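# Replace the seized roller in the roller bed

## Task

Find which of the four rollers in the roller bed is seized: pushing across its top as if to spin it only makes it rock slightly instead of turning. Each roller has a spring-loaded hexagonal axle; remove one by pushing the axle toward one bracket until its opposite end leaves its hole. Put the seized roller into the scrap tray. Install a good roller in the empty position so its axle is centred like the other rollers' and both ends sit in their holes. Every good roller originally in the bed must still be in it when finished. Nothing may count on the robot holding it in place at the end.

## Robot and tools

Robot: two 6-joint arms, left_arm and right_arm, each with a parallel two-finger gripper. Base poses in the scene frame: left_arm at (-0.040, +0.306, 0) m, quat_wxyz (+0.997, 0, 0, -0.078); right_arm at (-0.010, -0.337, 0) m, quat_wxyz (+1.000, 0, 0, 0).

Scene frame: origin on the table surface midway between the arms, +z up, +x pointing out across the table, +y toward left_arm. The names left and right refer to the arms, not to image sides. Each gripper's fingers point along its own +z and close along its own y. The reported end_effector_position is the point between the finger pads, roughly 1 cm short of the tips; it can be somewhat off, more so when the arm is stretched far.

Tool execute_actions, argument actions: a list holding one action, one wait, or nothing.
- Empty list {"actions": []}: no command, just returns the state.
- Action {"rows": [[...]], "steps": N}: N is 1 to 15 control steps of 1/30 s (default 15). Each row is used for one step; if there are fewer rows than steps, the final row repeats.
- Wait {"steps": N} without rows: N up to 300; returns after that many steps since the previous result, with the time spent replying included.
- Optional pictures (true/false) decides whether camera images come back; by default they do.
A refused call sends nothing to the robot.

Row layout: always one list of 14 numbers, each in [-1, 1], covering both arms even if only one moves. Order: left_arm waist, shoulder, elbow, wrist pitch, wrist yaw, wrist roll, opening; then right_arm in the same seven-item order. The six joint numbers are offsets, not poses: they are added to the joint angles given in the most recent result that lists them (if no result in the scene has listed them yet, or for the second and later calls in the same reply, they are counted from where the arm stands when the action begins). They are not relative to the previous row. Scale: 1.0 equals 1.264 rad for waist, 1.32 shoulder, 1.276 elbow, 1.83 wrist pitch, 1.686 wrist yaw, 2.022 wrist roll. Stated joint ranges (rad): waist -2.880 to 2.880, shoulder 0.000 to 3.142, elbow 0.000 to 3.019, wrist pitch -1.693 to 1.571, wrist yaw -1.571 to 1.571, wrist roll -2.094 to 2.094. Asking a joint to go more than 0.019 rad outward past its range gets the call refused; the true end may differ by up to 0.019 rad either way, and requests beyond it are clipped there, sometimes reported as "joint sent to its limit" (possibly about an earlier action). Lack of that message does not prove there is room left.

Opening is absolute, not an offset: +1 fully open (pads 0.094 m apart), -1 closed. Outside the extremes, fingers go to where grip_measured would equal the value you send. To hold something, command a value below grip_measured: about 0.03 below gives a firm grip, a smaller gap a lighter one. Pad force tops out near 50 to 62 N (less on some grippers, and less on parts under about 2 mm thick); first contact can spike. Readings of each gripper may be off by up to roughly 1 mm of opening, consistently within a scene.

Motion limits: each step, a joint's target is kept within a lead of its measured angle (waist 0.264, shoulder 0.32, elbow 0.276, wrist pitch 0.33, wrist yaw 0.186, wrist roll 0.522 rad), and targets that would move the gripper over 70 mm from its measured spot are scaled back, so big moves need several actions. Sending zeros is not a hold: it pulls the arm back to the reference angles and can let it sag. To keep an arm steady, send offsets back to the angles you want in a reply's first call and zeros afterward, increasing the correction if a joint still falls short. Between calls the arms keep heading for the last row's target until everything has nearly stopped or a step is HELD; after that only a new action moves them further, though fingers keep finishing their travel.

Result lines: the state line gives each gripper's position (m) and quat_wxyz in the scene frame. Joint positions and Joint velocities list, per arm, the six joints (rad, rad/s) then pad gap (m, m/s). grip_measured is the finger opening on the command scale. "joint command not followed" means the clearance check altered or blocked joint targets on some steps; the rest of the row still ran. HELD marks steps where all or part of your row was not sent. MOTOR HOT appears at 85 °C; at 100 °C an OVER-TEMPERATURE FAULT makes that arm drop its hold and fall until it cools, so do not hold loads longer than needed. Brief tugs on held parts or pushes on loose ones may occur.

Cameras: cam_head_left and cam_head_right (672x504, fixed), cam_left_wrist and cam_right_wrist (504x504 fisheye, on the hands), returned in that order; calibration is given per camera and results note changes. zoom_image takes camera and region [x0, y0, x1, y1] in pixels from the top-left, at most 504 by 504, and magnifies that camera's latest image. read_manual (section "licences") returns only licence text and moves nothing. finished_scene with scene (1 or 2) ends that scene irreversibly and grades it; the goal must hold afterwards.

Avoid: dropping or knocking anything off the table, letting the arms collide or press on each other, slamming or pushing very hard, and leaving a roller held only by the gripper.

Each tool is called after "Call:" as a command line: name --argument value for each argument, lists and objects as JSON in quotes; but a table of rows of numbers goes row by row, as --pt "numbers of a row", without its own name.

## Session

Call:
execute_actions --actions '[]'

Scene clock: 0.00 s of 9200.00 s.
left_arm: end_effector_position=(+0.6772, +0.8040, +0.3068) grip_measured=+1.000 end_effector_quat_wxyz=(+0.571, +0.190, +0.759, +0.248) | right_arm: end_effector_position=(+0.1318, +0.1164, +0.3882) grip_measured=+1.000 end_effector_quat_wxyz=(+0.667, -0.382, +0.610, +0.191)
Joint positions: left_arm=[ 0.862  2.114  1.969 -0.117  0.526  0.789  0.094] | right_arm=[ 1.49   1.019  0.78   0.193  0.651 -0.252  0.094]
Joint velocities: left_arm=[-0.015 -0.015  0.002 -0.002  0.037 -0.007  0.   ] | right_arm=[-0.005  0.005  0.007 -0.007  0.037 -0.007  0.   ]
camera_calibration (this result's frames):
cam_left_wrist: T_world_to_cam=[[-0.0139314, -0.794338, -0.607316, 0.834926], [-0.788291, 0.382385, -0.482057, 0.37831], [0.615144, 0.472026, -0.631497, -0.47501], [0, 0, 0, 1]] pos_world=[0.60205, 0.74277, 0.389463]
cam_right_wrist: T_world_to_cam=[[0.725083, -0.633531, 0.269987, -0.130071], [-0.23405, -0.59541, -0.768575, 0.405319], [0.647669, 0.49409, -0.58, 0.203413], [0, 0, 0, 1]] pos_world=[0.0574327, 0.0584231, 0.464615]

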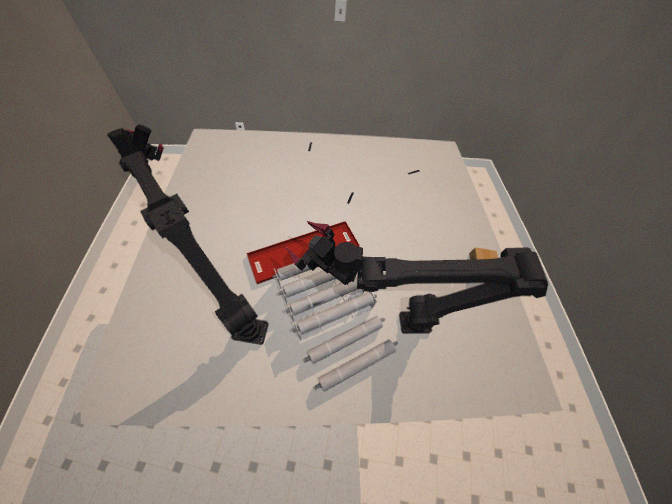

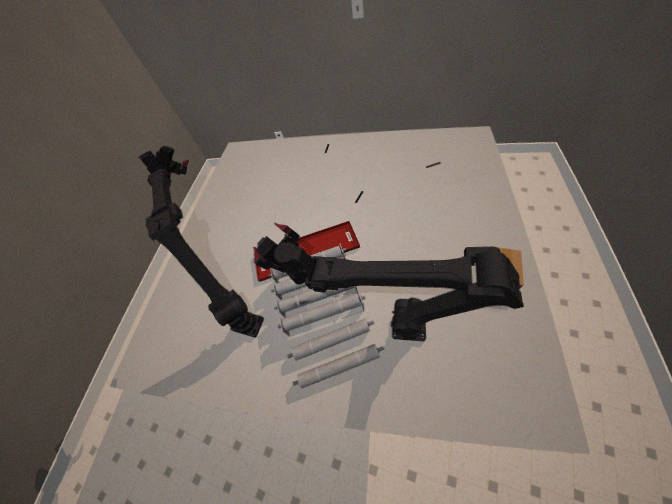

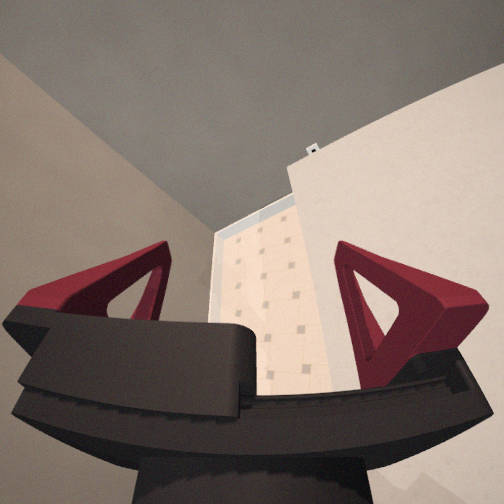

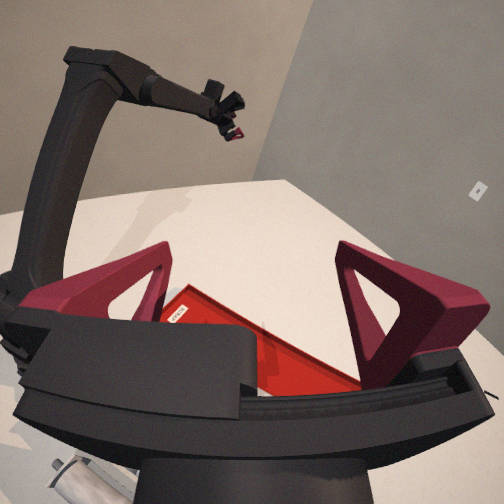

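Call:
execute_actions --actions '[{"rows":[[0,-0.69,-0.75,-0.65,-0.31,-0.39,1,-0.94,0,0.15,-0.9,-0.386,0.12,1]],"steps":15}]' --pictures false

Call:
execute_actions --actions '[{"steps":60}]'

Call:
zoom_image --camera "cam_head_left" --region '[240,210,420,400]'

Call:
zoom_image --camera "cam_head_right" --region '[240,210,420,400]'

Scene clock: 9.47 s of 9200.00 s.
left_arm: end_effector_position=(+0.3523, +0.6343, +0.2116) grip_measured=+1.000 end_effector_quat_wxyz=(+0.206, -0.230, +0.947, +0.091) | right_arm: end_effector_position=(+0.3125, -0.1297, +0.2325) grip_measured=+1.000 end_effector_quat_wxyz=(+0.250, -0.297, +0.919, +0.064)
Joint positions: left_arm=[ 0.861  1.417  1.199 -0.899  0.023  0.223  0.094] | right_arm=[ 0.574  1.019  0.907 -0.937  0.006 -0.052  0.094]
Joint velocities: left_arm=[-0.015 -1.48  -1.155 -1.531 -0.037 -0.535  0.   ] | right_arm=[-2.085 -0.005 -0.007 -2.249  0.022  0.139  0.   ]
Steps of this call (steps 1 to 90: nothing new was sent; then 5.97 s passed at rest; steps 91 to 105: all 15 steps of this action). Readings (joint positions):
91: left_arm=[0.861 2.095 1.942 -0.153 0.465 0.739] | right_arm=[1.473 1.018 0.790 0.144 0.582 -0.227]
92: left_arm=[0.860 2.053 1.879 -0.216 0.403 0.681] | right_arm=[1.438 1.018 0.809 0.067 0.505 -0.202]
94: left_arm=[0.860 1.961 1.749 -0.341 0.289 0.574] | right_arm=[1.331 1.018 0.848 -0.089 0.349 -0.157]
98: left_arm=[0.861 1.770 1.524 -0.561 0.102 0.396] | right_arm=[1.057 1.018 0.903 -0.411 0.062 -0.096]
105: the state above

Scene clock: 11.47 s of 9200.00 s.
left_arm: end_effector_position=(+0.2211, +0.5263, +0.1930) grip_measured=+1.000 end_effector_quat_wxyz=(+0.043, -0.336, +0.941, +0.012) | right_arm: end_effector_position=(+0.2450, -0.2613, +0.2020) grip_measured=+1.000 end_effector_quat_wxyz=(+0.010, -0.156, +0.988, +0.000)
Joint positions: left_arm=[ 0.861  1.19   1.007 -1.299  0.007  0.017  0.094] | right_arm=[ 0.29   1.019  0.912 -1.444  0.002 -0.023  0.094]
Joint velocities: left_arm=[ 0.005 -0.005 -0.027  0.002  0.007 -0.007  0.   ] | right_arm=[-0.005  0.005  0.022 -0.007  0.007  0.007  0.   ]
Steps of this call (steps 1 to 30: the robot went on to your last target; steps 31 to 60: nothing new was sent). Readings (joint positions):
1: left_arm=[0.861 1.367 1.160 -0.957 0.019 0.202] | right_arm=[0.502 1.019 0.907 -1.017 0.004 -0.049]
2: left_arm=[0.861 1.320 1.126 -1.023 0.015 0.181] | right_arm=[0.428 1.019 0.909 -1.112 0.004 -0.044]
4: left_arm=[0.861 1.237 1.065 -1.167 0.009 0.131] | right_arm=[0.310 1.019 0.911 -1.309 0.006 -0.034]
8: left_arm=[0.861 1.160 1.007 -1.296 0.007 0.063] | right_arm=[0.275 1.019 0.912 -1.433 0.004 -0.026]
60: the state above
All arms were judged still, so your last target was given up. Only a new action makes them travel on or press farther. Fingers that are still opening or closing keep moving.
camera_calibration (this result's frames):
cam_left_wrist: T_world_to_cam=[[0.619131, -0.785242, 0.00845297, 0.275294], [-0.675981, -0.527443, 0.514639, 0.331774], [-0.399658, -0.324343, -0.857365, 0.551885], [0, 0, 0, 1]] pos_world=[0.274395, 0.570164, 0.300096]
cam_right_wrist: T_world_to_cam=[[0.301754, -0.953384, -0.00175347, -0.326117], [-0.793385, -0.252132, 0.554049, 0.0234669], [-0.528664, -0.165795, -0.832482, 0.375476], [0, 0, 0, 1]] pos_world=[0.315526, -0.242746, 0.299004]

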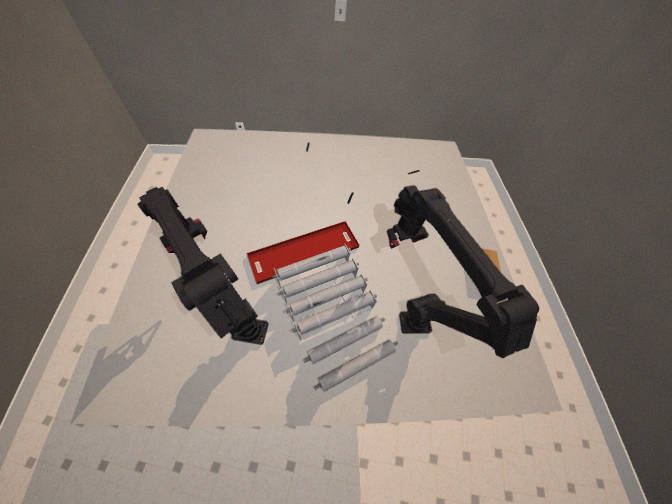

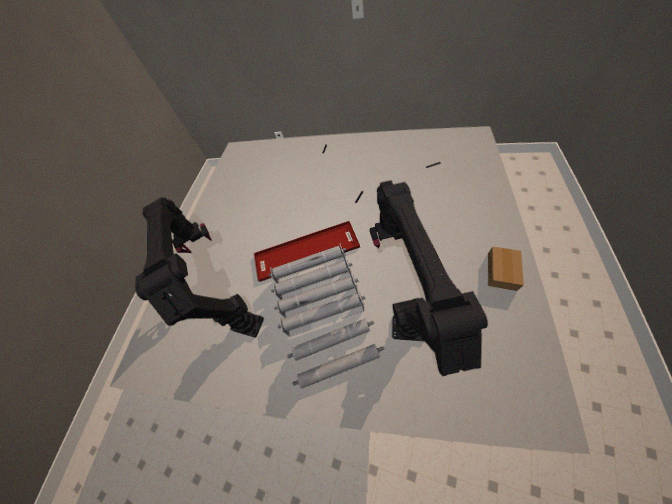

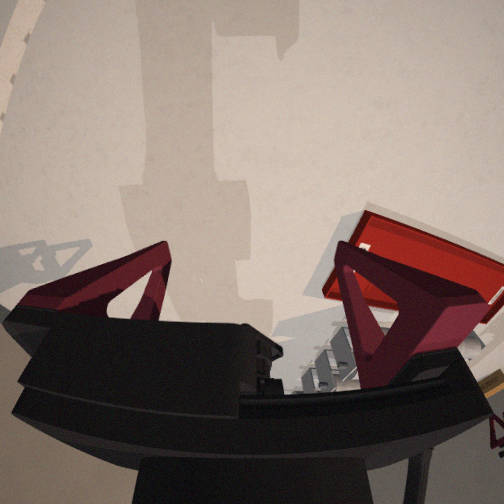

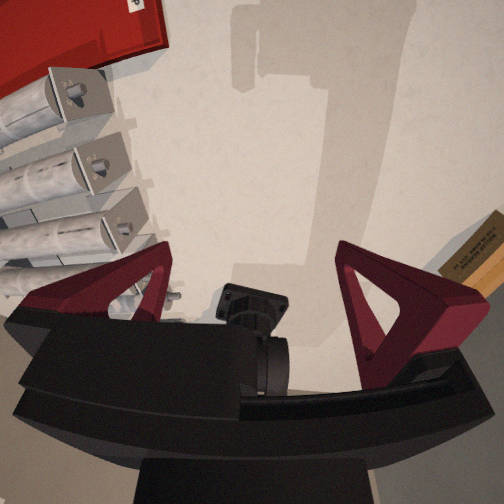

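Region (240, 210, 420, 400) of cam_head_left's 672x504 image, scaled by 2.653, with more detail than that image has; it fills the left 477 columns of this view, and the rest is white.

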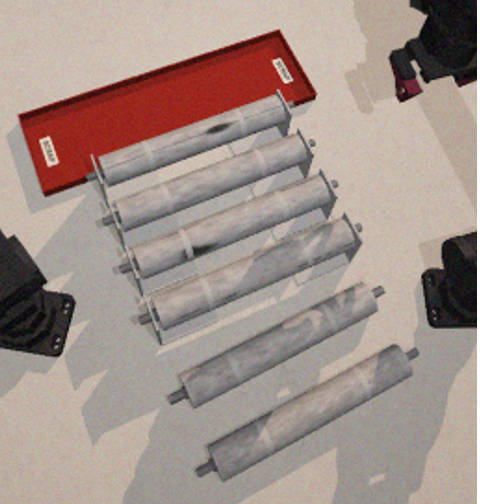

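Region (240, 210, 420, 400) of cam_head_right's 672x504 image, scaled by 2.653, with more detail than that image has; it fills the left 477 columns of this view, and the rest is white.

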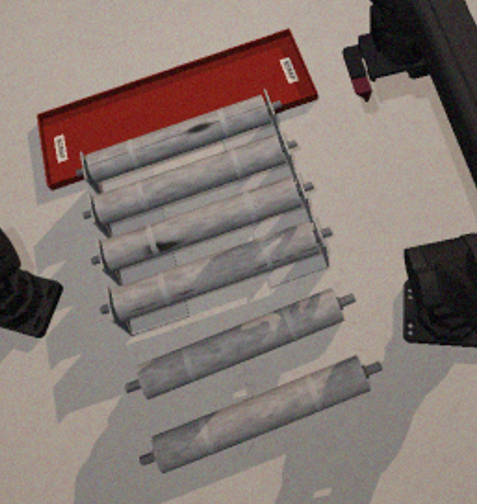

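Call:
execute_actions --actions '[{"rows":[[-0.05,0,0.012,0,0,0,0.49,0,0,0.012,0,0,0,1],[-0.1,0,0.012,0,0,0,0.49,0,0,0.012,0,0,0,1],[-0.16,0,0.012,0,0,0,0.49,0,0,0.012,0,0,0,1],[-0.22,0,0.012,0,0,0,0.49,0,0,0.012,0,0,0,1],[-1,0,0.012,0,0,0,0.49,0,0,0.012,0,0,0,1]],"steps":15}]' --pictures false

Call:
execute_actions --actions '[{"steps":20}]' --pictures false

Scene clock: 41.77 s of 9200.00 s.
left_arm: end_effector_position=(+0.2924, +0.2293, +0.1930) grip_measured=+0.492 end_effector_quat_wxyz=(+0.044, +0.120, +0.992, -0.007) | right_arm: end_effector_position=(+0.2450, -0.2613, +0.2020) grip_measured=+1.000 end_effector_quat_wxyz=(+0.010, -0.156, +0.988, +0.000)
Joint positions: left_arm=[-0.068  1.19   1.007 -1.299  0.004  0.017  0.07 ] | right_arm=[ 0.29   1.019  0.912 -1.444  0.002 -0.023  0.094]
Joint velocities: left_arm=[-2.261 -0.005  0.007  0.002  0.066 -0.081  0.001] | right_arm=[-0.015  0.005  0.007 -0.007 -0.037  0.007  0.   ]
Steps of this call (steps 1 to 90: nothing new was sent; then 26.80 s passed at rest; steps 91 to 105: all 15 steps of this action). Readings (joint positions):
91: left_arm=[0.856 1.190 1.007 -1.299 0.006 0.017] | right_arm=[0.290 1.019 0.912 -1.444 0.002 -0.023]
92: left_arm=[0.841 1.190 1.007 -1.299 0.005 0.017] | right_arm=[0.290 1.019 0.912 -1.444 0.002 -0.023]
94: left_arm=[0.758 1.190 1.007 -1.299 0.003 0.017] | right_arm=[0.290 1.019 0.912 -1.444 0.002 -0.023]
98: left_arm=[0.478 1.190 1.007 -1.299 0.003 0.017] | right_arm=[0.290 1.019 0.912 -1.444 0.002 -0.023]
105: the state above

Scene clock: 42.43 s of 9200.00 s.
left_arm: end_effector_position=(+0.2478, +0.1230, +0.1930) grip_measured=+0.492 end_effector_quat_wxyz=(+0.041, +0.285, +0.958, -0.017) | right_arm: end_effector_position=(+0.2450, -0.2613, +0.2020) grip_measured=+1.000 end_effector_quat_wxyz=(+0.010, -0.156, +0.988, +0.000)
Joint positions: left_arm=[-0.404  1.19   1.007 -1.299  0.01   0.017  0.07 ] | right_arm=[ 0.29   1.019  0.912 -1.444  0.002 -0.023  0.094]
Joint velocities: left_arm=[-0.015 -0.024 -0.012  0.002 -0.037  0.051 -0.001] | right_arm=[ 0.005 -0.015 -0.002  0.007 -0.081 -0.051  0.   ]
Steps of this call (steps 1 to 20: the robot went on to your last target). Readings (joint positions):
1: left_arm=[-0.146 1.190 1.007 -1.299 0.005 0.017] | right_arm=[0.290 1.019 0.912 -1.444 0.002 -0.023]
2: left_arm=[-0.225 1.190 1.007 -1.299 0.005 0.017] | right_arm=[0.290 1.019 0.912 -1.444 0.002 -0.023]
4: left_arm=[-0.366 1.190 1.007 -1.299 0.008 0.017] | right_arm=[0.290 1.019 0.912 -1.444 0.002 -0.023]
8: left_arm=[-0.449 1.190 1.007 -1.299 0.012 0.017] | right_arm=[0.290 1.019 0.912 -1.444 0.002 -0.023]
20: the state above

Call:
execute_actions --actions '[{"rows":[[-0.03,0.01,-0.01,0.006,0,0.03,0.49,0,0,0.012,0,0,0,1],[-0.06,0.015,-0.025,0.012,0,0.06,0.49,0,0,0.012,0,0,0,1],[-0.09,0.02,-0.04,0.018,0,0.09,0.49,0,0,0.012,0,0,0,1],[-0.12,0.027,-0.055,0.024,0,0.12,0.49,0,0,0.012,0,0,0,1],[-0.145,0.034,-0.068,0.03,0,0.15,0.49,0,0,0.012,0,0,0,1],[-0.165,0.04,-0.078,0.035,0,0.17,0.49,0,0,0.012,0,0,0,1],[-0.178,0.043,-0.085,0.038,-0.006,0.185,0.49,0,0,0.012,0,0,0,1],[-0.185,0.043,-0.085,0.038,-0.006,0.185,0.49,0,0,0.012,0,0,0,1]],"steps":15}]' --pictures false

Call:
execute_actions --actions '[{"steps":12}]'

Scene clock: 50.60 s of 9200.00 s.
left_arm: end_effector_position=(+0.1790, +0.0765, +0.1327) grip_measured=+0.492 end_effector_quat_wxyz=(-0.012, +0.546, +0.838, +0.001) | right_arm: end_effector_position=(+0.2450, -0.2613, +0.2020) grip_measured=+1.000 end_effector_quat_wxyz=(+0.010, -0.156, +0.988, +0.000)
Joint positions: left_arm=[-0.649  1.246  0.892 -1.24   0.004  0.349  0.07 ] | right_arm=[ 0.29   1.019  0.912 -1.444  0.002 -0.023  0.094]
Joint velocities: left_arm=[ 0.063 -0.015  0.002  0.017 -0.007  0.256 -0.   ] | right_arm=[ 0.005  0.005  0.002 -0.012 -0.007 -0.007  0.   ]
Steps of this call (steps 1 to 15: the robot went on to your last target; steps 16 to 90: nothing new was sent; then 4.67 s passed at rest; steps 91 to 105: all 15 steps of this action). Readings (joint positions):
91: left_arm=[-0.406 1.190 1.006 -1.299 0.010 0.024] | right_arm=[0.290 1.019 0.912 -1.444 0.002 -0.023]
92: left_arm=[-0.415 1.190 1.002 -1.295 0.010 0.041] | right_arm=[0.290 1.019 0.912 -1.444 0.002 -0.023]
94: left_arm=[-0.461 1.191 0.980 -1.278 0.009 0.100] | right_arm=[0.290 1.019 0.912 -1.444 0.002 -0.023]
98: left_arm=[-0.611 1.214 0.915 -1.247 0.007 0.250] | right_arm=[0.290 1.019 0.912 -1.444 0.002 -0.023]
105: the state above

Scene clock: 51.00 s of 9200.00 s.
left_arm: end_effector_position=(+0.1801, +0.0772, +0.1327) grip_measured=+0.492 end_effector_quat_wxyz=(-0.012, +0.554, +0.832, +0.000) | right_arm: end_effector_position=(+0.2450, -0.2613, +0.2020) grip_measured=+1.000 end_effector_quat_wxyz=(+0.010, -0.156, +0.988, +0.000)
Joint positions: left_arm=[-0.645  1.246  0.892 -1.239  0.004  0.373  0.07 ] | right_arm=[ 0.29   1.019  0.912 -1.444  0.002 -0.023  0.094]
Joint velocities: left_arm=[-0.005 -0.005 -0.012 -0.017  0.022  0.051  0.001] | right_arm=[ 0.005 -0.005 -0.007 -0.007  0.081 -0.066  0.   ]
Steps of this call (steps 1 to 12: the robot went on to your last target). Readings (joint positions):
1: left_arm=[-0.647 1.246 0.892 -1.239 0.004 0.355] | right_arm=[0.290 1.019 0.912 -1.444 0.002 -0.023]
2: left_arm=[-0.645 1.246 0.892 -1.239 0.004 0.359] | right_arm=[0.290 1.019 0.912 -1.444 0.002 -0.023]
4: left_arm=[-0.645 1.246 0.892 -1.239 0.004 0.364] | right_arm=[0.290 1.019 0.912 -1.444 0.002 -0.023]
8: left_arm=[-0.645 1.246 0.892 -1.239 0.004 0.370] | right_arm=[0.290 1.019 0.912 -1.444 0.002 -0.023]
12: the state above
camera_calibration (this result's frames):
cam_left_wrist: T_world_to_cam=[[-0.929267, -0.369017, 0.017023, 0.194098], [-0.28449, 0.744282, 0.604243, -0.08233], [-0.235646, 0.55666, -0.796618, 0.232582], [0, 0, 0, 1]] pos_world=[0.211754, 0.00343287, 0.231723]
cam_right_wrist: T_world_to_cam=[[0.301754, -0.953384, -0.00175347, -0.326117], [-0.793385, -0.252132, 0.554049, 0.0234669], [-0.528664, -0.165795, -0.832482, 0.375476], [0, 0, 0, 1]] pos_world=[0.315526, -0.242746, 0.299004]

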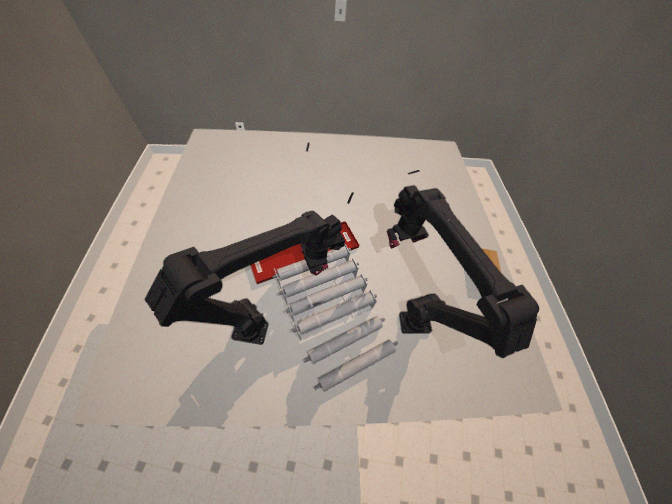

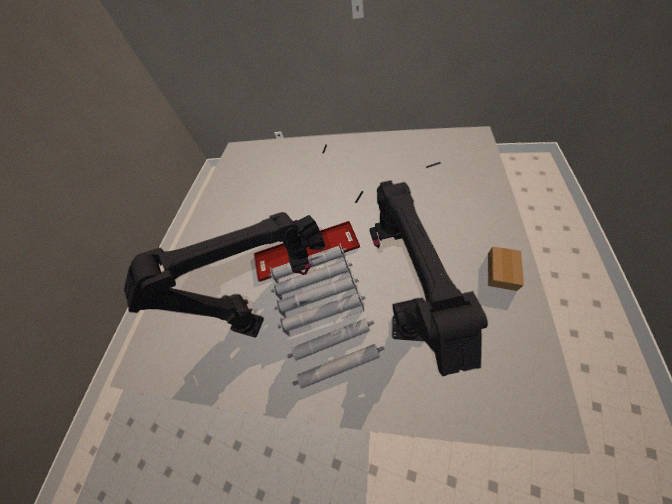

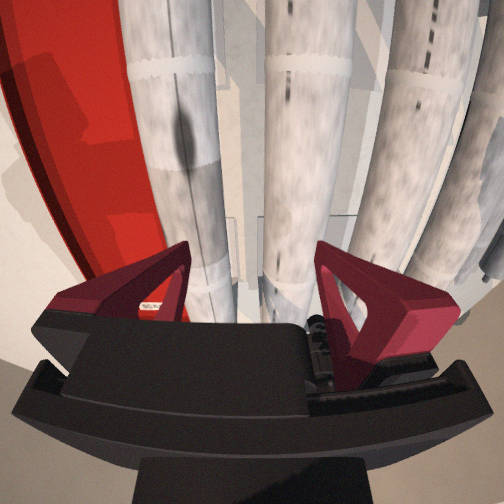

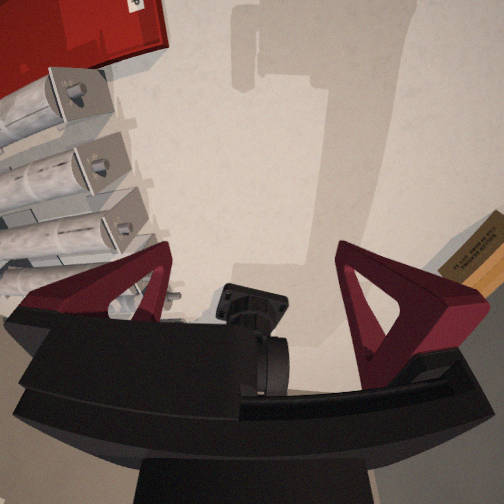

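Call:
execute_actions --actions '[{"rows":[[0,0.008,-0.008,0.012,0,0,0.49,0,0,0.012,0,0,0,1],[0,0.014,-0.016,0.022,0,0,0.49,0,0,0.012,0,0,0,1],[0,0.02,-0.024,0.032,0,0,0.49,0,0,0.012,0,0,0,1],[0,0.024,-0.032,0.042,0,0,0.49,0,0,0.012,0,0,0,1],[0,0.028,-0.038,0.05,0,0,0.49,0,0,0.012,0,0,0,1],[0,0.03,-0.042,0.056,0,0,0.49,0,0,0.012,0,0,0,1]],"steps":15}]' --pictures false

Scene clock: 60.63 s of 9200.00 s.
left_arm: end_effector_position=(+0.1817, +0.0755, +0.1082) grip_measured=+0.491 end_effector_quat_wxyz=(-0.002, +0.555, +0.832, -0.001) | right_arm: end_effector_position=(+0.2450, -0.2613, +0.2020) grip_measured=+1.000 end_effector_quat_wxyz=(+0.010, -0.156, +0.988, +0.000)
Joint positions: left_arm=[-0.645  1.267  0.84  -1.147  0.003  0.375  0.07 ] | right_arm=[ 0.29   1.019  0.912 -1.444  0.002 -0.023  0.094]
Joint velocities: left_arm=[ 0.005 -0.005 -0.007 -0.017  0.037 -0.11  -0.   ] | right_arm=[-0.015  0.005 -0.007  0.002  0.007 -0.051  0.   ]
Steps of this call (steps 1 to 30: the robot went on to your last target; steps 31 to 90: nothing new was sent; then 6.13 s passed at rest; steps 91 to 105: all 15 steps of this action). Readings (joint positions):
91: left_arm=[-0.645 1.246 0.891 -1.236 0.004 0.375] | right_arm=[0.290 1.019 0.912 -1.444 0.002 -0.023]
92: left_arm=[-0.645 1.246 0.888 -1.228 0.004 0.375] | right_arm=[0.290 1.019 0.912 -1.444 0.002 -0.023]
94: left_arm=[-0.645 1.247 0.875 -1.200 0.004 0.375] | right_arm=[0.290 1.019 0.912 -1.444 0.002 -0.023]
98: left_arm=[-0.645 1.261 0.844 -1.155 0.004 0.375] | right_arm=[0.290 1.019 0.912 -1.444 0.002 -0.023]
105: the state above

Press and drag.

Call:
execute_actions --actions '[{"rows":[[0,0.02,-0.015,0.01,0,0,0.49,0,0,0.012,0,0,0,1],[0,0.025,-0.025,0.012,0,0,0.49,0,0,0.012,0,0,0,1],[0,0.03,-0.03,0.014,0,0,0.49,0,0,0.012,0,0,0,1],[0,0.03,-0.03,0.014,0,0,0.49,0,0,0.012,0,0,0,1],[0.01,0.03,-0.03,0.014,0,0.005,0.49,0,0,0.012,0,0,0,1],[0.02,0.03,-0.03,0.014,0,0.01,0.49,0,0,0.012,0,0,0,1],[0.03,0.03,-0.03,0.014,0,0.015,0.49,0,0,0.012,0,0,0,1],[0.04,0.03,-0.03,0.014,0,0.02,0.49,0,0,0.012,0,0,0,1],[0.05,0.03,-0.03,0.014,0,0.025,0.49,0,0,0.012,0,0,0,1],[0.055,0.03,-0.03,0.014,0,0.03,0.49,0,0,0.012,0,0,0,1]],"steps":15}]'

Scene clock: 70.53 s of 9200.00 s.
left_arm: end_effector_position=(+0.1993, +0.0928, +0.1008) grip_measured=+0.491 end_effector_quat_wxyz=(+0.003, +0.541, +0.841, +0.002) | right_arm: end_effector_position=(+0.2450, -0.2613, +0.2020) grip_measured=+1.000 end_effector_quat_wxyz=(+0.010, -0.156, +0.988, +0.000)
Joint positions: left_arm=[-0.572  1.274  0.824 -1.117 -0.004  0.415  0.07 ] | right_arm=[ 0.29   1.019  0.912 -1.444  0.002 -0.023  0.094]
Joint velocities: left_arm=[ 0.044  0.054 -0.022  0.027 -0.051 -0.007  0.001] | right_arm=[-0.005 -0.005 -0.012  0.002 -0.037 -0.007  0.   ]
Steps of this call (steps 1 to 15: the robot went on to your last target; steps 16 to 90: nothing new was sent; then 6.40 s passed at rest; steps 91 to 105: all 15 steps of this action). Readings (joint positions):
91: left_arm=[-0.645 1.267 0.840 -1.146 0.003 0.375] | right_arm=[0.290 1.019 0.912 -1.444 0.002 -0.023]
92: left_arm=[-0.645 1.267 0.838 -1.144 0.003 0.375] | right_arm=[0.290 1.019 0.912 -1.444 0.002 -0.023]
94: left_arm=[-0.645 1.266 0.837 -1.142 0.003 0.375] | right_arm=[0.290 1.019 0.912 -1.444 0.002 -0.023]
98: left_arm=[-0.635 1.266 0.837 -1.139 0.003 0.381] | right_arm=[0.290 1.019 0.912 -1.444 0.002 -0.023]
105: the state above
camera_calibration (this result's frames):
cam_left_wrist: T_world_to_cam=[[-0.917656, -0.397376, -0.000971009, 0.220327], [-0.322356, 0.74298, 0.586573, -0.059778], [-0.232368, 0.538585, -0.809896, 0.205321], [0, 0, 0, 1]] pos_world=[0.230624, 0.0213837, 0.201566]
cam_right_wrist: T_world_to_cam=[[0.301754, -0.953384, -0.00175347, -0.326117], [-0.793385, -0.252132, 0.554049, 0.0234669], [-0.528664, -0.165795, -0.832482, 0.375476], [0, 0, 0, 1]] pos_world=[0.315526, -0.242746, 0.299004]

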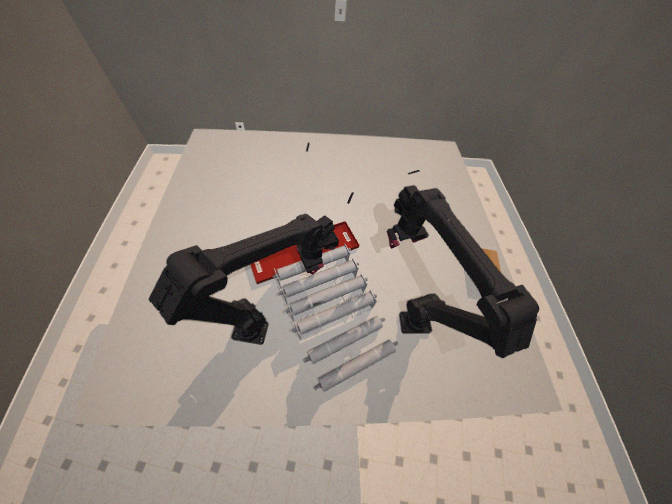

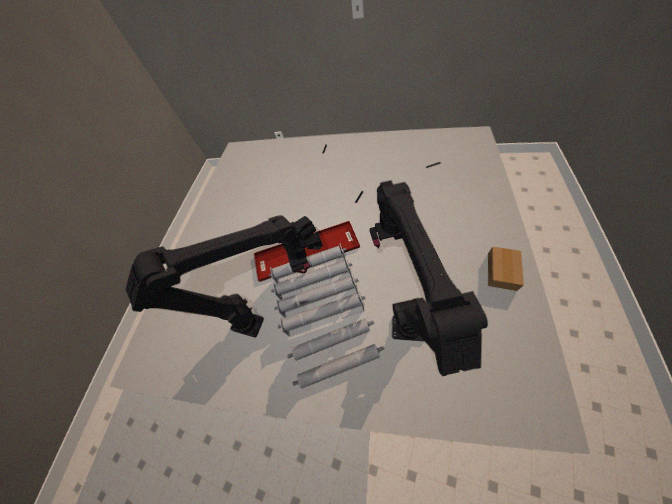

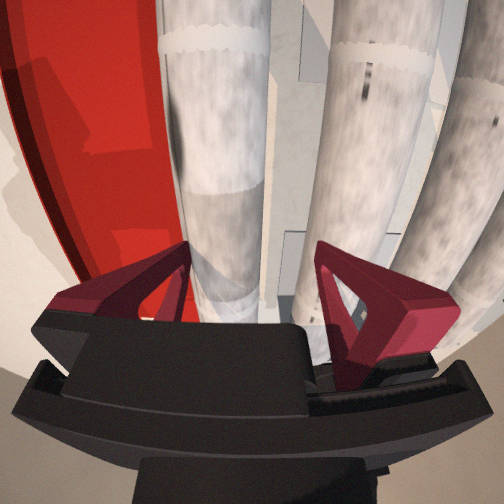

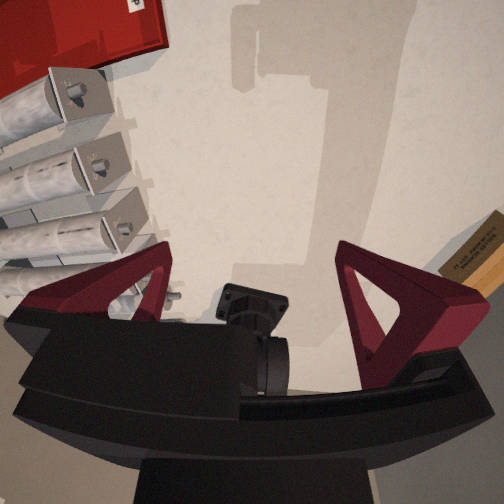

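Call:
execute_actions --actions '[{"rows":[[0,-0.01,0.04,-0.015,0,0,0.49,0,0,0.012,0,0,0,1],[0,-0.02,0.06,-0.03,0,0,0.49,0,0,0.012,0,0,0,1],[0,-0.02,0.065,-0.04,0,0,0.49,0,0,0.012,0,0,0,1],[0,-0.02,0.065,-0.04,0,0,0.49,0,0,0.012,0,0,0,1],[0,-0.02,0.065,-0.04,0,0,0.49,0,0,0.012,0,0,0,1],[-0.02,-0.02,0.065,-0.04,0,-0.03,0.2,0,0,0.012,0,0,0,1],[-0.045,-0.02,0.065,-0.04,0,-0.06,-0.2,0,0,0.012,0,0,0,1],[-0.07,-0.02,0.065,-0.04,0,-0.09,-1,0,0,0.012,0,0,0,1],[-0.095,-0.02,0.065,-0.04,0,-0.12,-1,0,0,0.012,0,0,0,1],[-0.115,-0.02,0.065,-0.04,0,-0.14,-1,0,0,0.012,0,0,0,1],[-0.125,-0.02,0.065,-0.04,0,-0.15,-1,0,0,0.012,0,0,0,1],[-0.13,-0.02,0.065,-0.04,0,-0.15,-1,0,0,0.012,0,0,0,1]],"steps":15}]' --pictures false

Call:
execute_actions --actions '[{"steps":12}]' --pictures false

Scene clock: 84.43 s of 9200.00 s.
left_arm: end_effector_position=(+0.1611, +0.0500, +0.1252) grip_measured=-0.997 end_effector_quat_wxyz=(+0.007, +0.519, +0.855, -0.000) | right_arm: end_effector_position=(+0.2450, -0.2613, +0.2020) grip_measured=+1.000 end_effector_quat_wxyz=(+0.010, -0.156, +0.988, +0.000)
Joint positions: left_arm=[-0.749  1.251  0.875 -1.18  -0.005  0.184  0.   ] | right_arm=[ 0.29   1.019  0.912 -1.444  0.002 -0.023  0.094]
Joint velocities: left_arm=[-0.112 -0.015 -0.002 -0.002  0.051 -0.315 -0.   ] | right_arm=[ 0.005 -0.005  0.007 -0.017  0.066 -0.037  0.   ]
Steps of this call (steps 1 to 15: the robot went on to your last target; steps 16 to 90: nothing new was sent; then 10.40 s passed at rest; steps 91 to 105: all 15 steps of this action). Readings (joint positions):
91: left_arm=[-0.572 1.275 0.828 -1.119 -0.008 0.422] | right_arm=[0.290 1.019 0.912 -1.444 0.002 -0.023]
92: left_arm=[-0.572 1.275 0.834 -1.131 -0.008 0.422] | right_arm=[0.290 1.019 0.912 -1.444 0.002 -0.023]
94: left_arm=[-0.572 1.272 0.852 -1.163 -0.008 0.422] | right_arm=[0.290 1.019 0.912 -1.444 0.002 -0.023]
98: left_arm=[-0.593 1.256 0.873 -1.178 -0.008 0.366] | right_arm=[0.290 1.019 0.912 -1.444 0.002 -0.023]
105: the state above

Scene clock: 84.83 s of 9200.00 s.
left_arm: end_effector_position=(+0.1622, +0.0510, +0.1252) grip_measured=-0.997 end_effector_quat_wxyz=(+0.007, +0.494, +0.870, -0.000) | right_arm: end_effector_position=(+0.2450, -0.2613, +0.2020) grip_measured=+1.000 end_effector_quat_wxyz=(+0.010, -0.156, +0.988, +0.000)
Joint positions: left_arm=[-0.745  1.251  0.875 -1.181 -0.005  0.132  0.   ] | right_arm=[ 0.29   1.019  0.912 -1.444  0.002 -0.023  0.094]
Joint velocities: left_arm=[-0.005  0.005  0.002  0.002  0.007 -0.051 -0.   ] | right_arm=[-0.005  0.005  0.007  0.002 -0.051  0.007  0.   ]
Steps of this call (steps 1 to 12: the robot went on to your last target). Readings (joint positions):
1: left_arm=[-0.751 1.251 0.875 -1.181 -0.005 0.173] | right_arm=[0.290 1.019 0.912 -1.444 0.002 -0.023]
2: left_arm=[-0.749 1.251 0.875 -1.181 -0.005 0.164] | right_arm=[0.290 1.019 0.912 -1.444 0.002 -0.023]
4: left_arm=[-0.746 1.251 0.875 -1.181 -0.005 0.151] | right_arm=[0.290 1.019 0.912 -1.444 0.002 -0.023]
8: left_arm=[-0.745 1.251 0.875 -1.181 -0.005 0.137] | right_arm=[0.290 1.019 0.912 -1.444 0.002 -0.023]
12: the state above

Call:
execute_actions --actions '[{"rows":[[0,0,-0.01,0.008,0,0,-1,0,0,0.012,0,0,0,1],[0,0,-0.02,0.014,0,0,-1,0,0,0.012,0,0,0,1],[0,0,-0.028,0.02,0,0,-1,0,0,0.012,0,0,0,1],[0,0,-0.034,0.026,0,0,-1,0,0,0.012,0,0,0,1],[0,0,-0.038,0.03,0,0,-1,0,0,0.012,0,0,0,1],[0,0.01,-0.044,0.03,0,0,-1,0,0,0.012,0,0,0,1],[0,0.02,-0.052,0.03,0,0,-1,0,0,0.012,0,0,0,1],[0,0.025,-0.062,0.03,0,0,-1,0,0,0.012,0,0,0,1],[0,0.025,-0.062,0.03,0,0,-1,0,0,0.012,0,0,0,1],[-0.01,0.025,-0.062,0.03,0,0,-1,0,0,0.012,0,0,0,1],[-0.02,0.025,-0.062,0.03,0,0,-1,0,0,0.012,0,0,0,1],[-0.028,0.025,-0.062,0.03,0,0,-1,0,0,0.012,0,0,0,1],[-0.036,0.025,-0.062,0.03,0,0,-1,0,0,0.012,0,0,0,1],[-0.042,0.025,-0.062,0.03,0,0,-1,0,0,0.012,0,0,0,1]],"steps":15}]' --pictures false

Call:
execute_actions --actions '[{"steps":10}]'

Scene clock: 97.87 s of 9200.00 s.
left_arm: end_effector_position=(+0.1499, +0.0533, +0.1070) grip_measured=-0.997 end_effector_quat_wxyz=(+0.005, +0.504, +0.864, +0.002) | right_arm: end_effector_position=(+0.2450, -0.2613, +0.2020) grip_measured=+1.000 end_effector_quat_wxyz=(+0.010, -0.156, +0.988, +0.000)
Joint positions: left_arm=[-0.772  1.251  0.823 -1.135 -0.007  0.128  0.   ] | right_arm=[ 0.29   1.019  0.912 -1.444  0.002 -0.023  0.094]
Joint velocities: left_arm=[-0.269  0.005  0.012 -0.012 -0.007 -0.007 -0.   ] | right_arm=[ 0.005 -0.005  0.017 -0.002 -0.051 -0.007  0.   ]
Steps of this call (steps 1 to 30: the robot went on to your last target; steps 31 to 90: nothing new was sent; then 9.53 s passed at rest; steps 91 to 105: all 15 steps of this action). Readings (joint positions):
91: left_arm=[-0.745 1.251 0.874 -1.179 -0.005 0.128] | right_arm=[0.290 1.019 0.912 -1.444 0.002 -0.023]
92: left_arm=[-0.745 1.251 0.870 -1.175 -0.005 0.128] | right_arm=[0.290 1.019 0.912 -1.444 0.002 -0.023]
94: left_arm=[-0.745 1.251 0.855 -1.158 -0.005 0.128] | right_arm=[0.290 1.019 0.912 -1.444 0.002 -0.023]
98: left_arm=[-0.745 1.251 0.824 -1.138 -0.005 0.128] | right_arm=[0.290 1.019 0.912 -1.444 0.002 -0.023]
105: the state above

Scene clock: 98.20 s of 9200.00 s.
left_arm: end_effector_position=(+0.1402, +0.0488, +0.1049) grip_measured=-0.997 end_effector_quat_wxyz=(+0.001, +0.516, +0.857, -0.002) | right_arm: end_effector_position=(+0.2450, -0.2613, +0.2020) grip_measured=+1.000 end_effector_quat_wxyz=(+0.010, -0.156, +0.988, +0.000)
Joint positions: left_arm=[-0.8    1.251  0.817 -1.133  0.003  0.128  0.   ] | right_arm=[ 0.29   1.019  0.912 -1.444  0.002 -0.023  0.094]
Joint velocities: left_arm=[-0.015 -0.015 -0.007  0.007 -0.022 -0.022  0.001] | right_arm=[-0.005  0.005 -0.002  0.002 -0.007  0.007  0.   ]
Steps of this call (steps 1 to 10: the robot went on to your last target). Readings (joint positions):
1: left_arm=[-0.781 1.251 0.823 -1.135 -0.007 0.128] | right_arm=[0.290 1.019 0.912 -1.444 0.002 -0.023]
2: left_arm=[-0.788 1.251 0.822 -1.135 -0.006 0.128] | right_arm=[0.290 1.019 0.912 -1.444 0.002 -0.023]
4: left_arm=[-0.797 1.251 0.819 -1.135 -0.001 0.128] | right_arm=[0.290 1.019 0.912 -1.444 0.002 -0.023]
8: left_arm=[-0.800 1.251 0.817 -1.133 0.003 0.128] | right_arm=[0.290 1.019 0.912 -1.444 0.002 -0.023]
10: the state above
camera_calibration (this result's frames):
cam_left_wrist: T_world_to_cam=[[-0.892564, -0.450873, 0.00654938, 0.146997], [-0.362082, 0.725296, 0.585528, -0.0419874], [-0.268749, 0.52025, -0.810626, 0.224734], [0, 0, 0, 1]] pos_world=[0.176399, -0.0201874, 0.205797]
cam_right_wrist: T_world_to_cam=[[0.301754, -0.953384, -0.00175347, -0.326117], [-0.793385, -0.252132, 0.554049, 0.0234669], [-0.528664, -0.165795, -0.832482, 0.375476], [0, 0, 0, 1]] pos_world=[0.315526, -0.242746, 0.299004]

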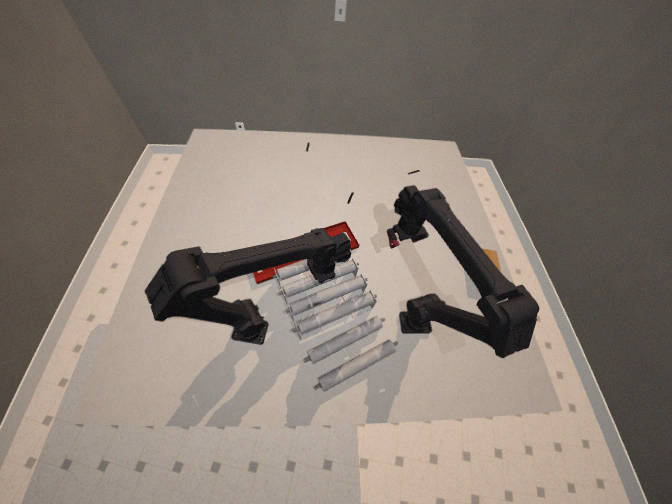

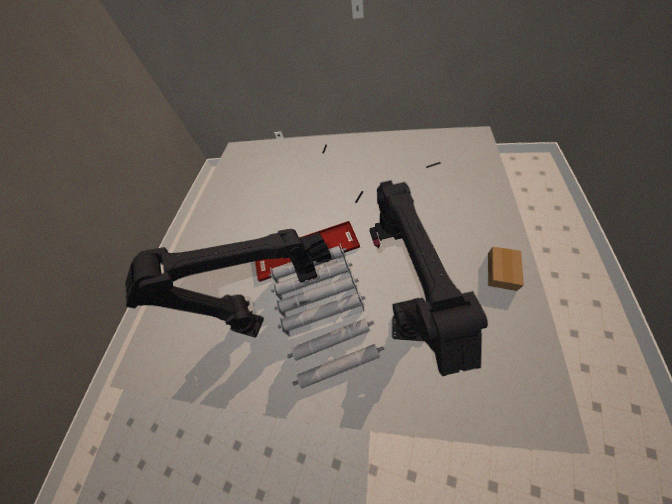

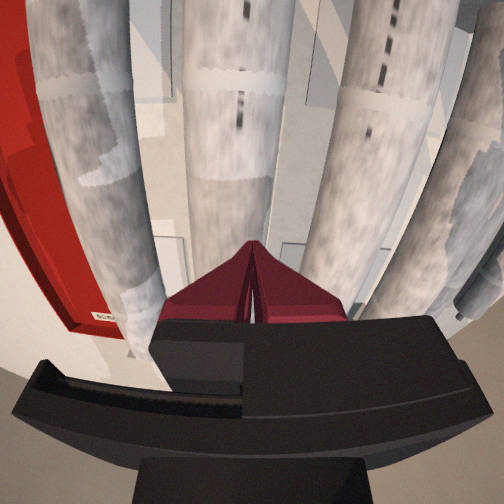

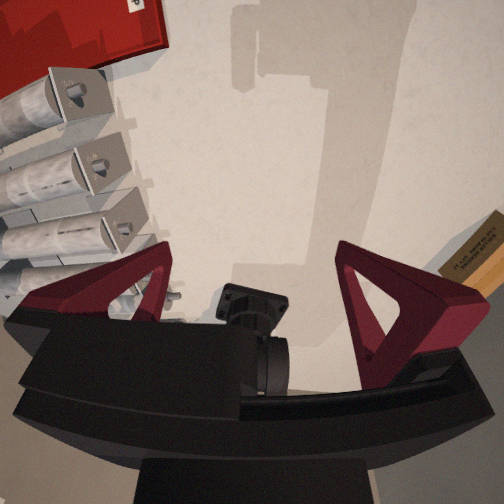

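Call:
execute_actions --actions '[]'

Scene clock: 124.40 s of 9200.00 s.
left_arm: end_effector_position=(+0.1402, +0.0488, +0.1049) grip_measured=-0.997 end_effector_quat_wxyz=(+0.001, +0.516, +0.857, -0.002) | right_arm: end_effector_position=(+0.2450, -0.2613, +0.2020) grip_measured=+1.000 end_effector_quat_wxyz=(+0.010, -0.156, +0.988, +0.000)
Joint positions: left_arm=[-0.8    1.251  0.817 -1.133  0.003  0.128  0.   ] | right_arm=[ 0.29   1.019  0.912 -1.444  0.002 -0.023  0.094]
Joint velocities: left_arm=[-0.015  0.005 -0.002 -0.002  0.007 -0.022 -0.001] | right_arm=[ 0.015 -0.005  0.012 -0.012 -0.007  0.022  0.   ]
Steps of this call (steps 1 to 30: the robot went on to your last target; steps 31 to 90: nothing new was sent; then 23.20 s passed at rest). Readings (joint positions):
1: left_arm=[-0.800 1.251 0.817 -1.133 0.003 0.128] | right_arm=[0.290 1.019 0.912 -1.444 0.002 -0.023]
2: left_arm=[-0.800 1.251 0.817 -1.133 0.003 0.128] | right_arm=[0.290 1.019 0.912 -1.444 0.002 -0.023]
4: left_arm=[-0.800 1.251 0.817 -1.133 0.003 0.128] | right_arm=[0.290 1.019 0.912 -1.444 0.002 -0.023]
8: left_arm=[-0.800 1.251 0.817 -1.133 0.003 0.128] | right_arm=[0.290 1.019 0.912 -1.444 0.002 -0.023]
90: the state above
All arms were judged still, so your last target was given up. Only a new action makes them travel on or press farther. Fingers that are still opening or closing keep moving.
camera_calibration (this result's frames):
cam_left_wrist: T_world_to_cam=[[-0.892564, -0.450873, 0.00654938, 0.146997], [-0.362082, 0.725296, 0.585528, -0.0419874], [-0.268749, 0.52025, -0.810626, 0.224734], [0, 0, 0, 1]] pos_world=[0.176399, -0.0201874, 0.205797]
cam_right_wrist: T_world_to_cam=[[0.301754, -0.953384, -0.00175347, -0.326117], [-0.793385, -0.252132, 0.554049, 0.0234669], [-0.528664, -0.165795, -0.832482, 0.375476], [0, 0, 0, 1]] pos_world=[0.315526, -0.242746, 0.299004]

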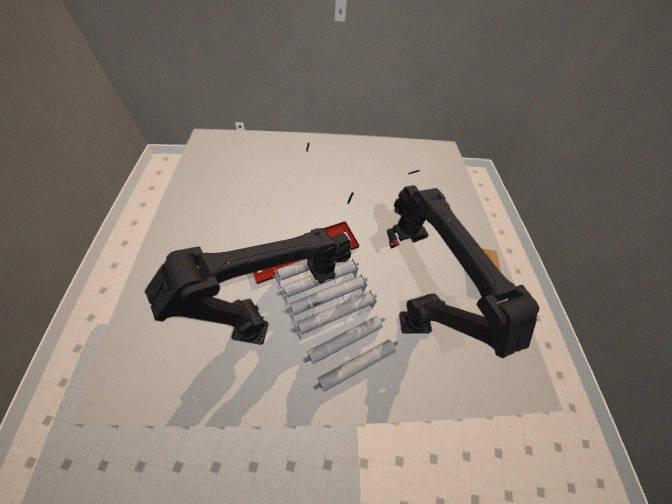

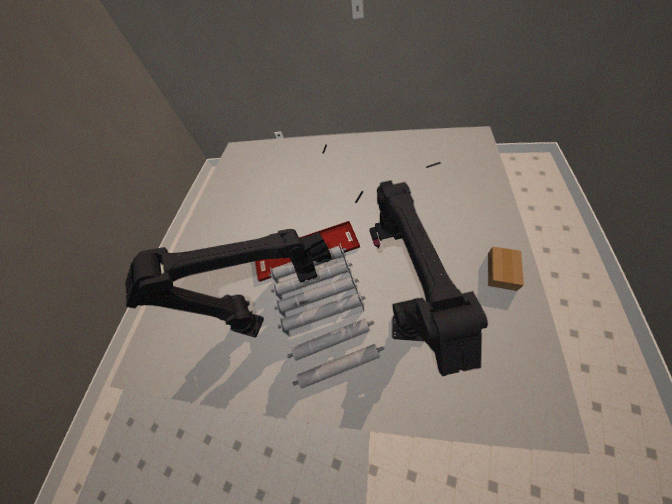

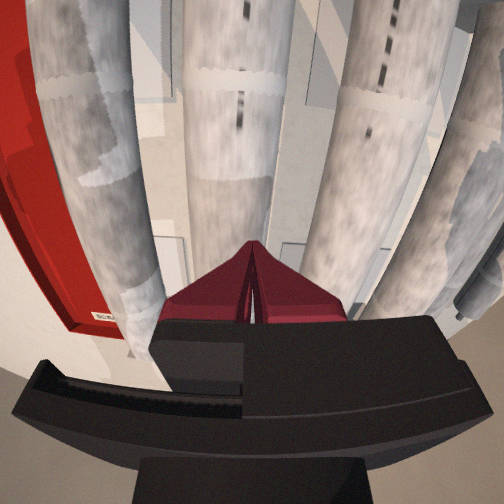

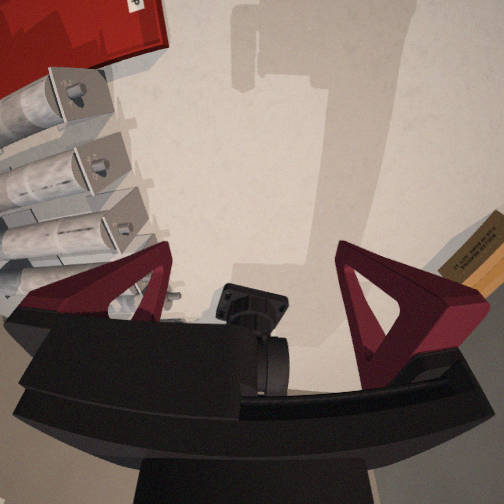

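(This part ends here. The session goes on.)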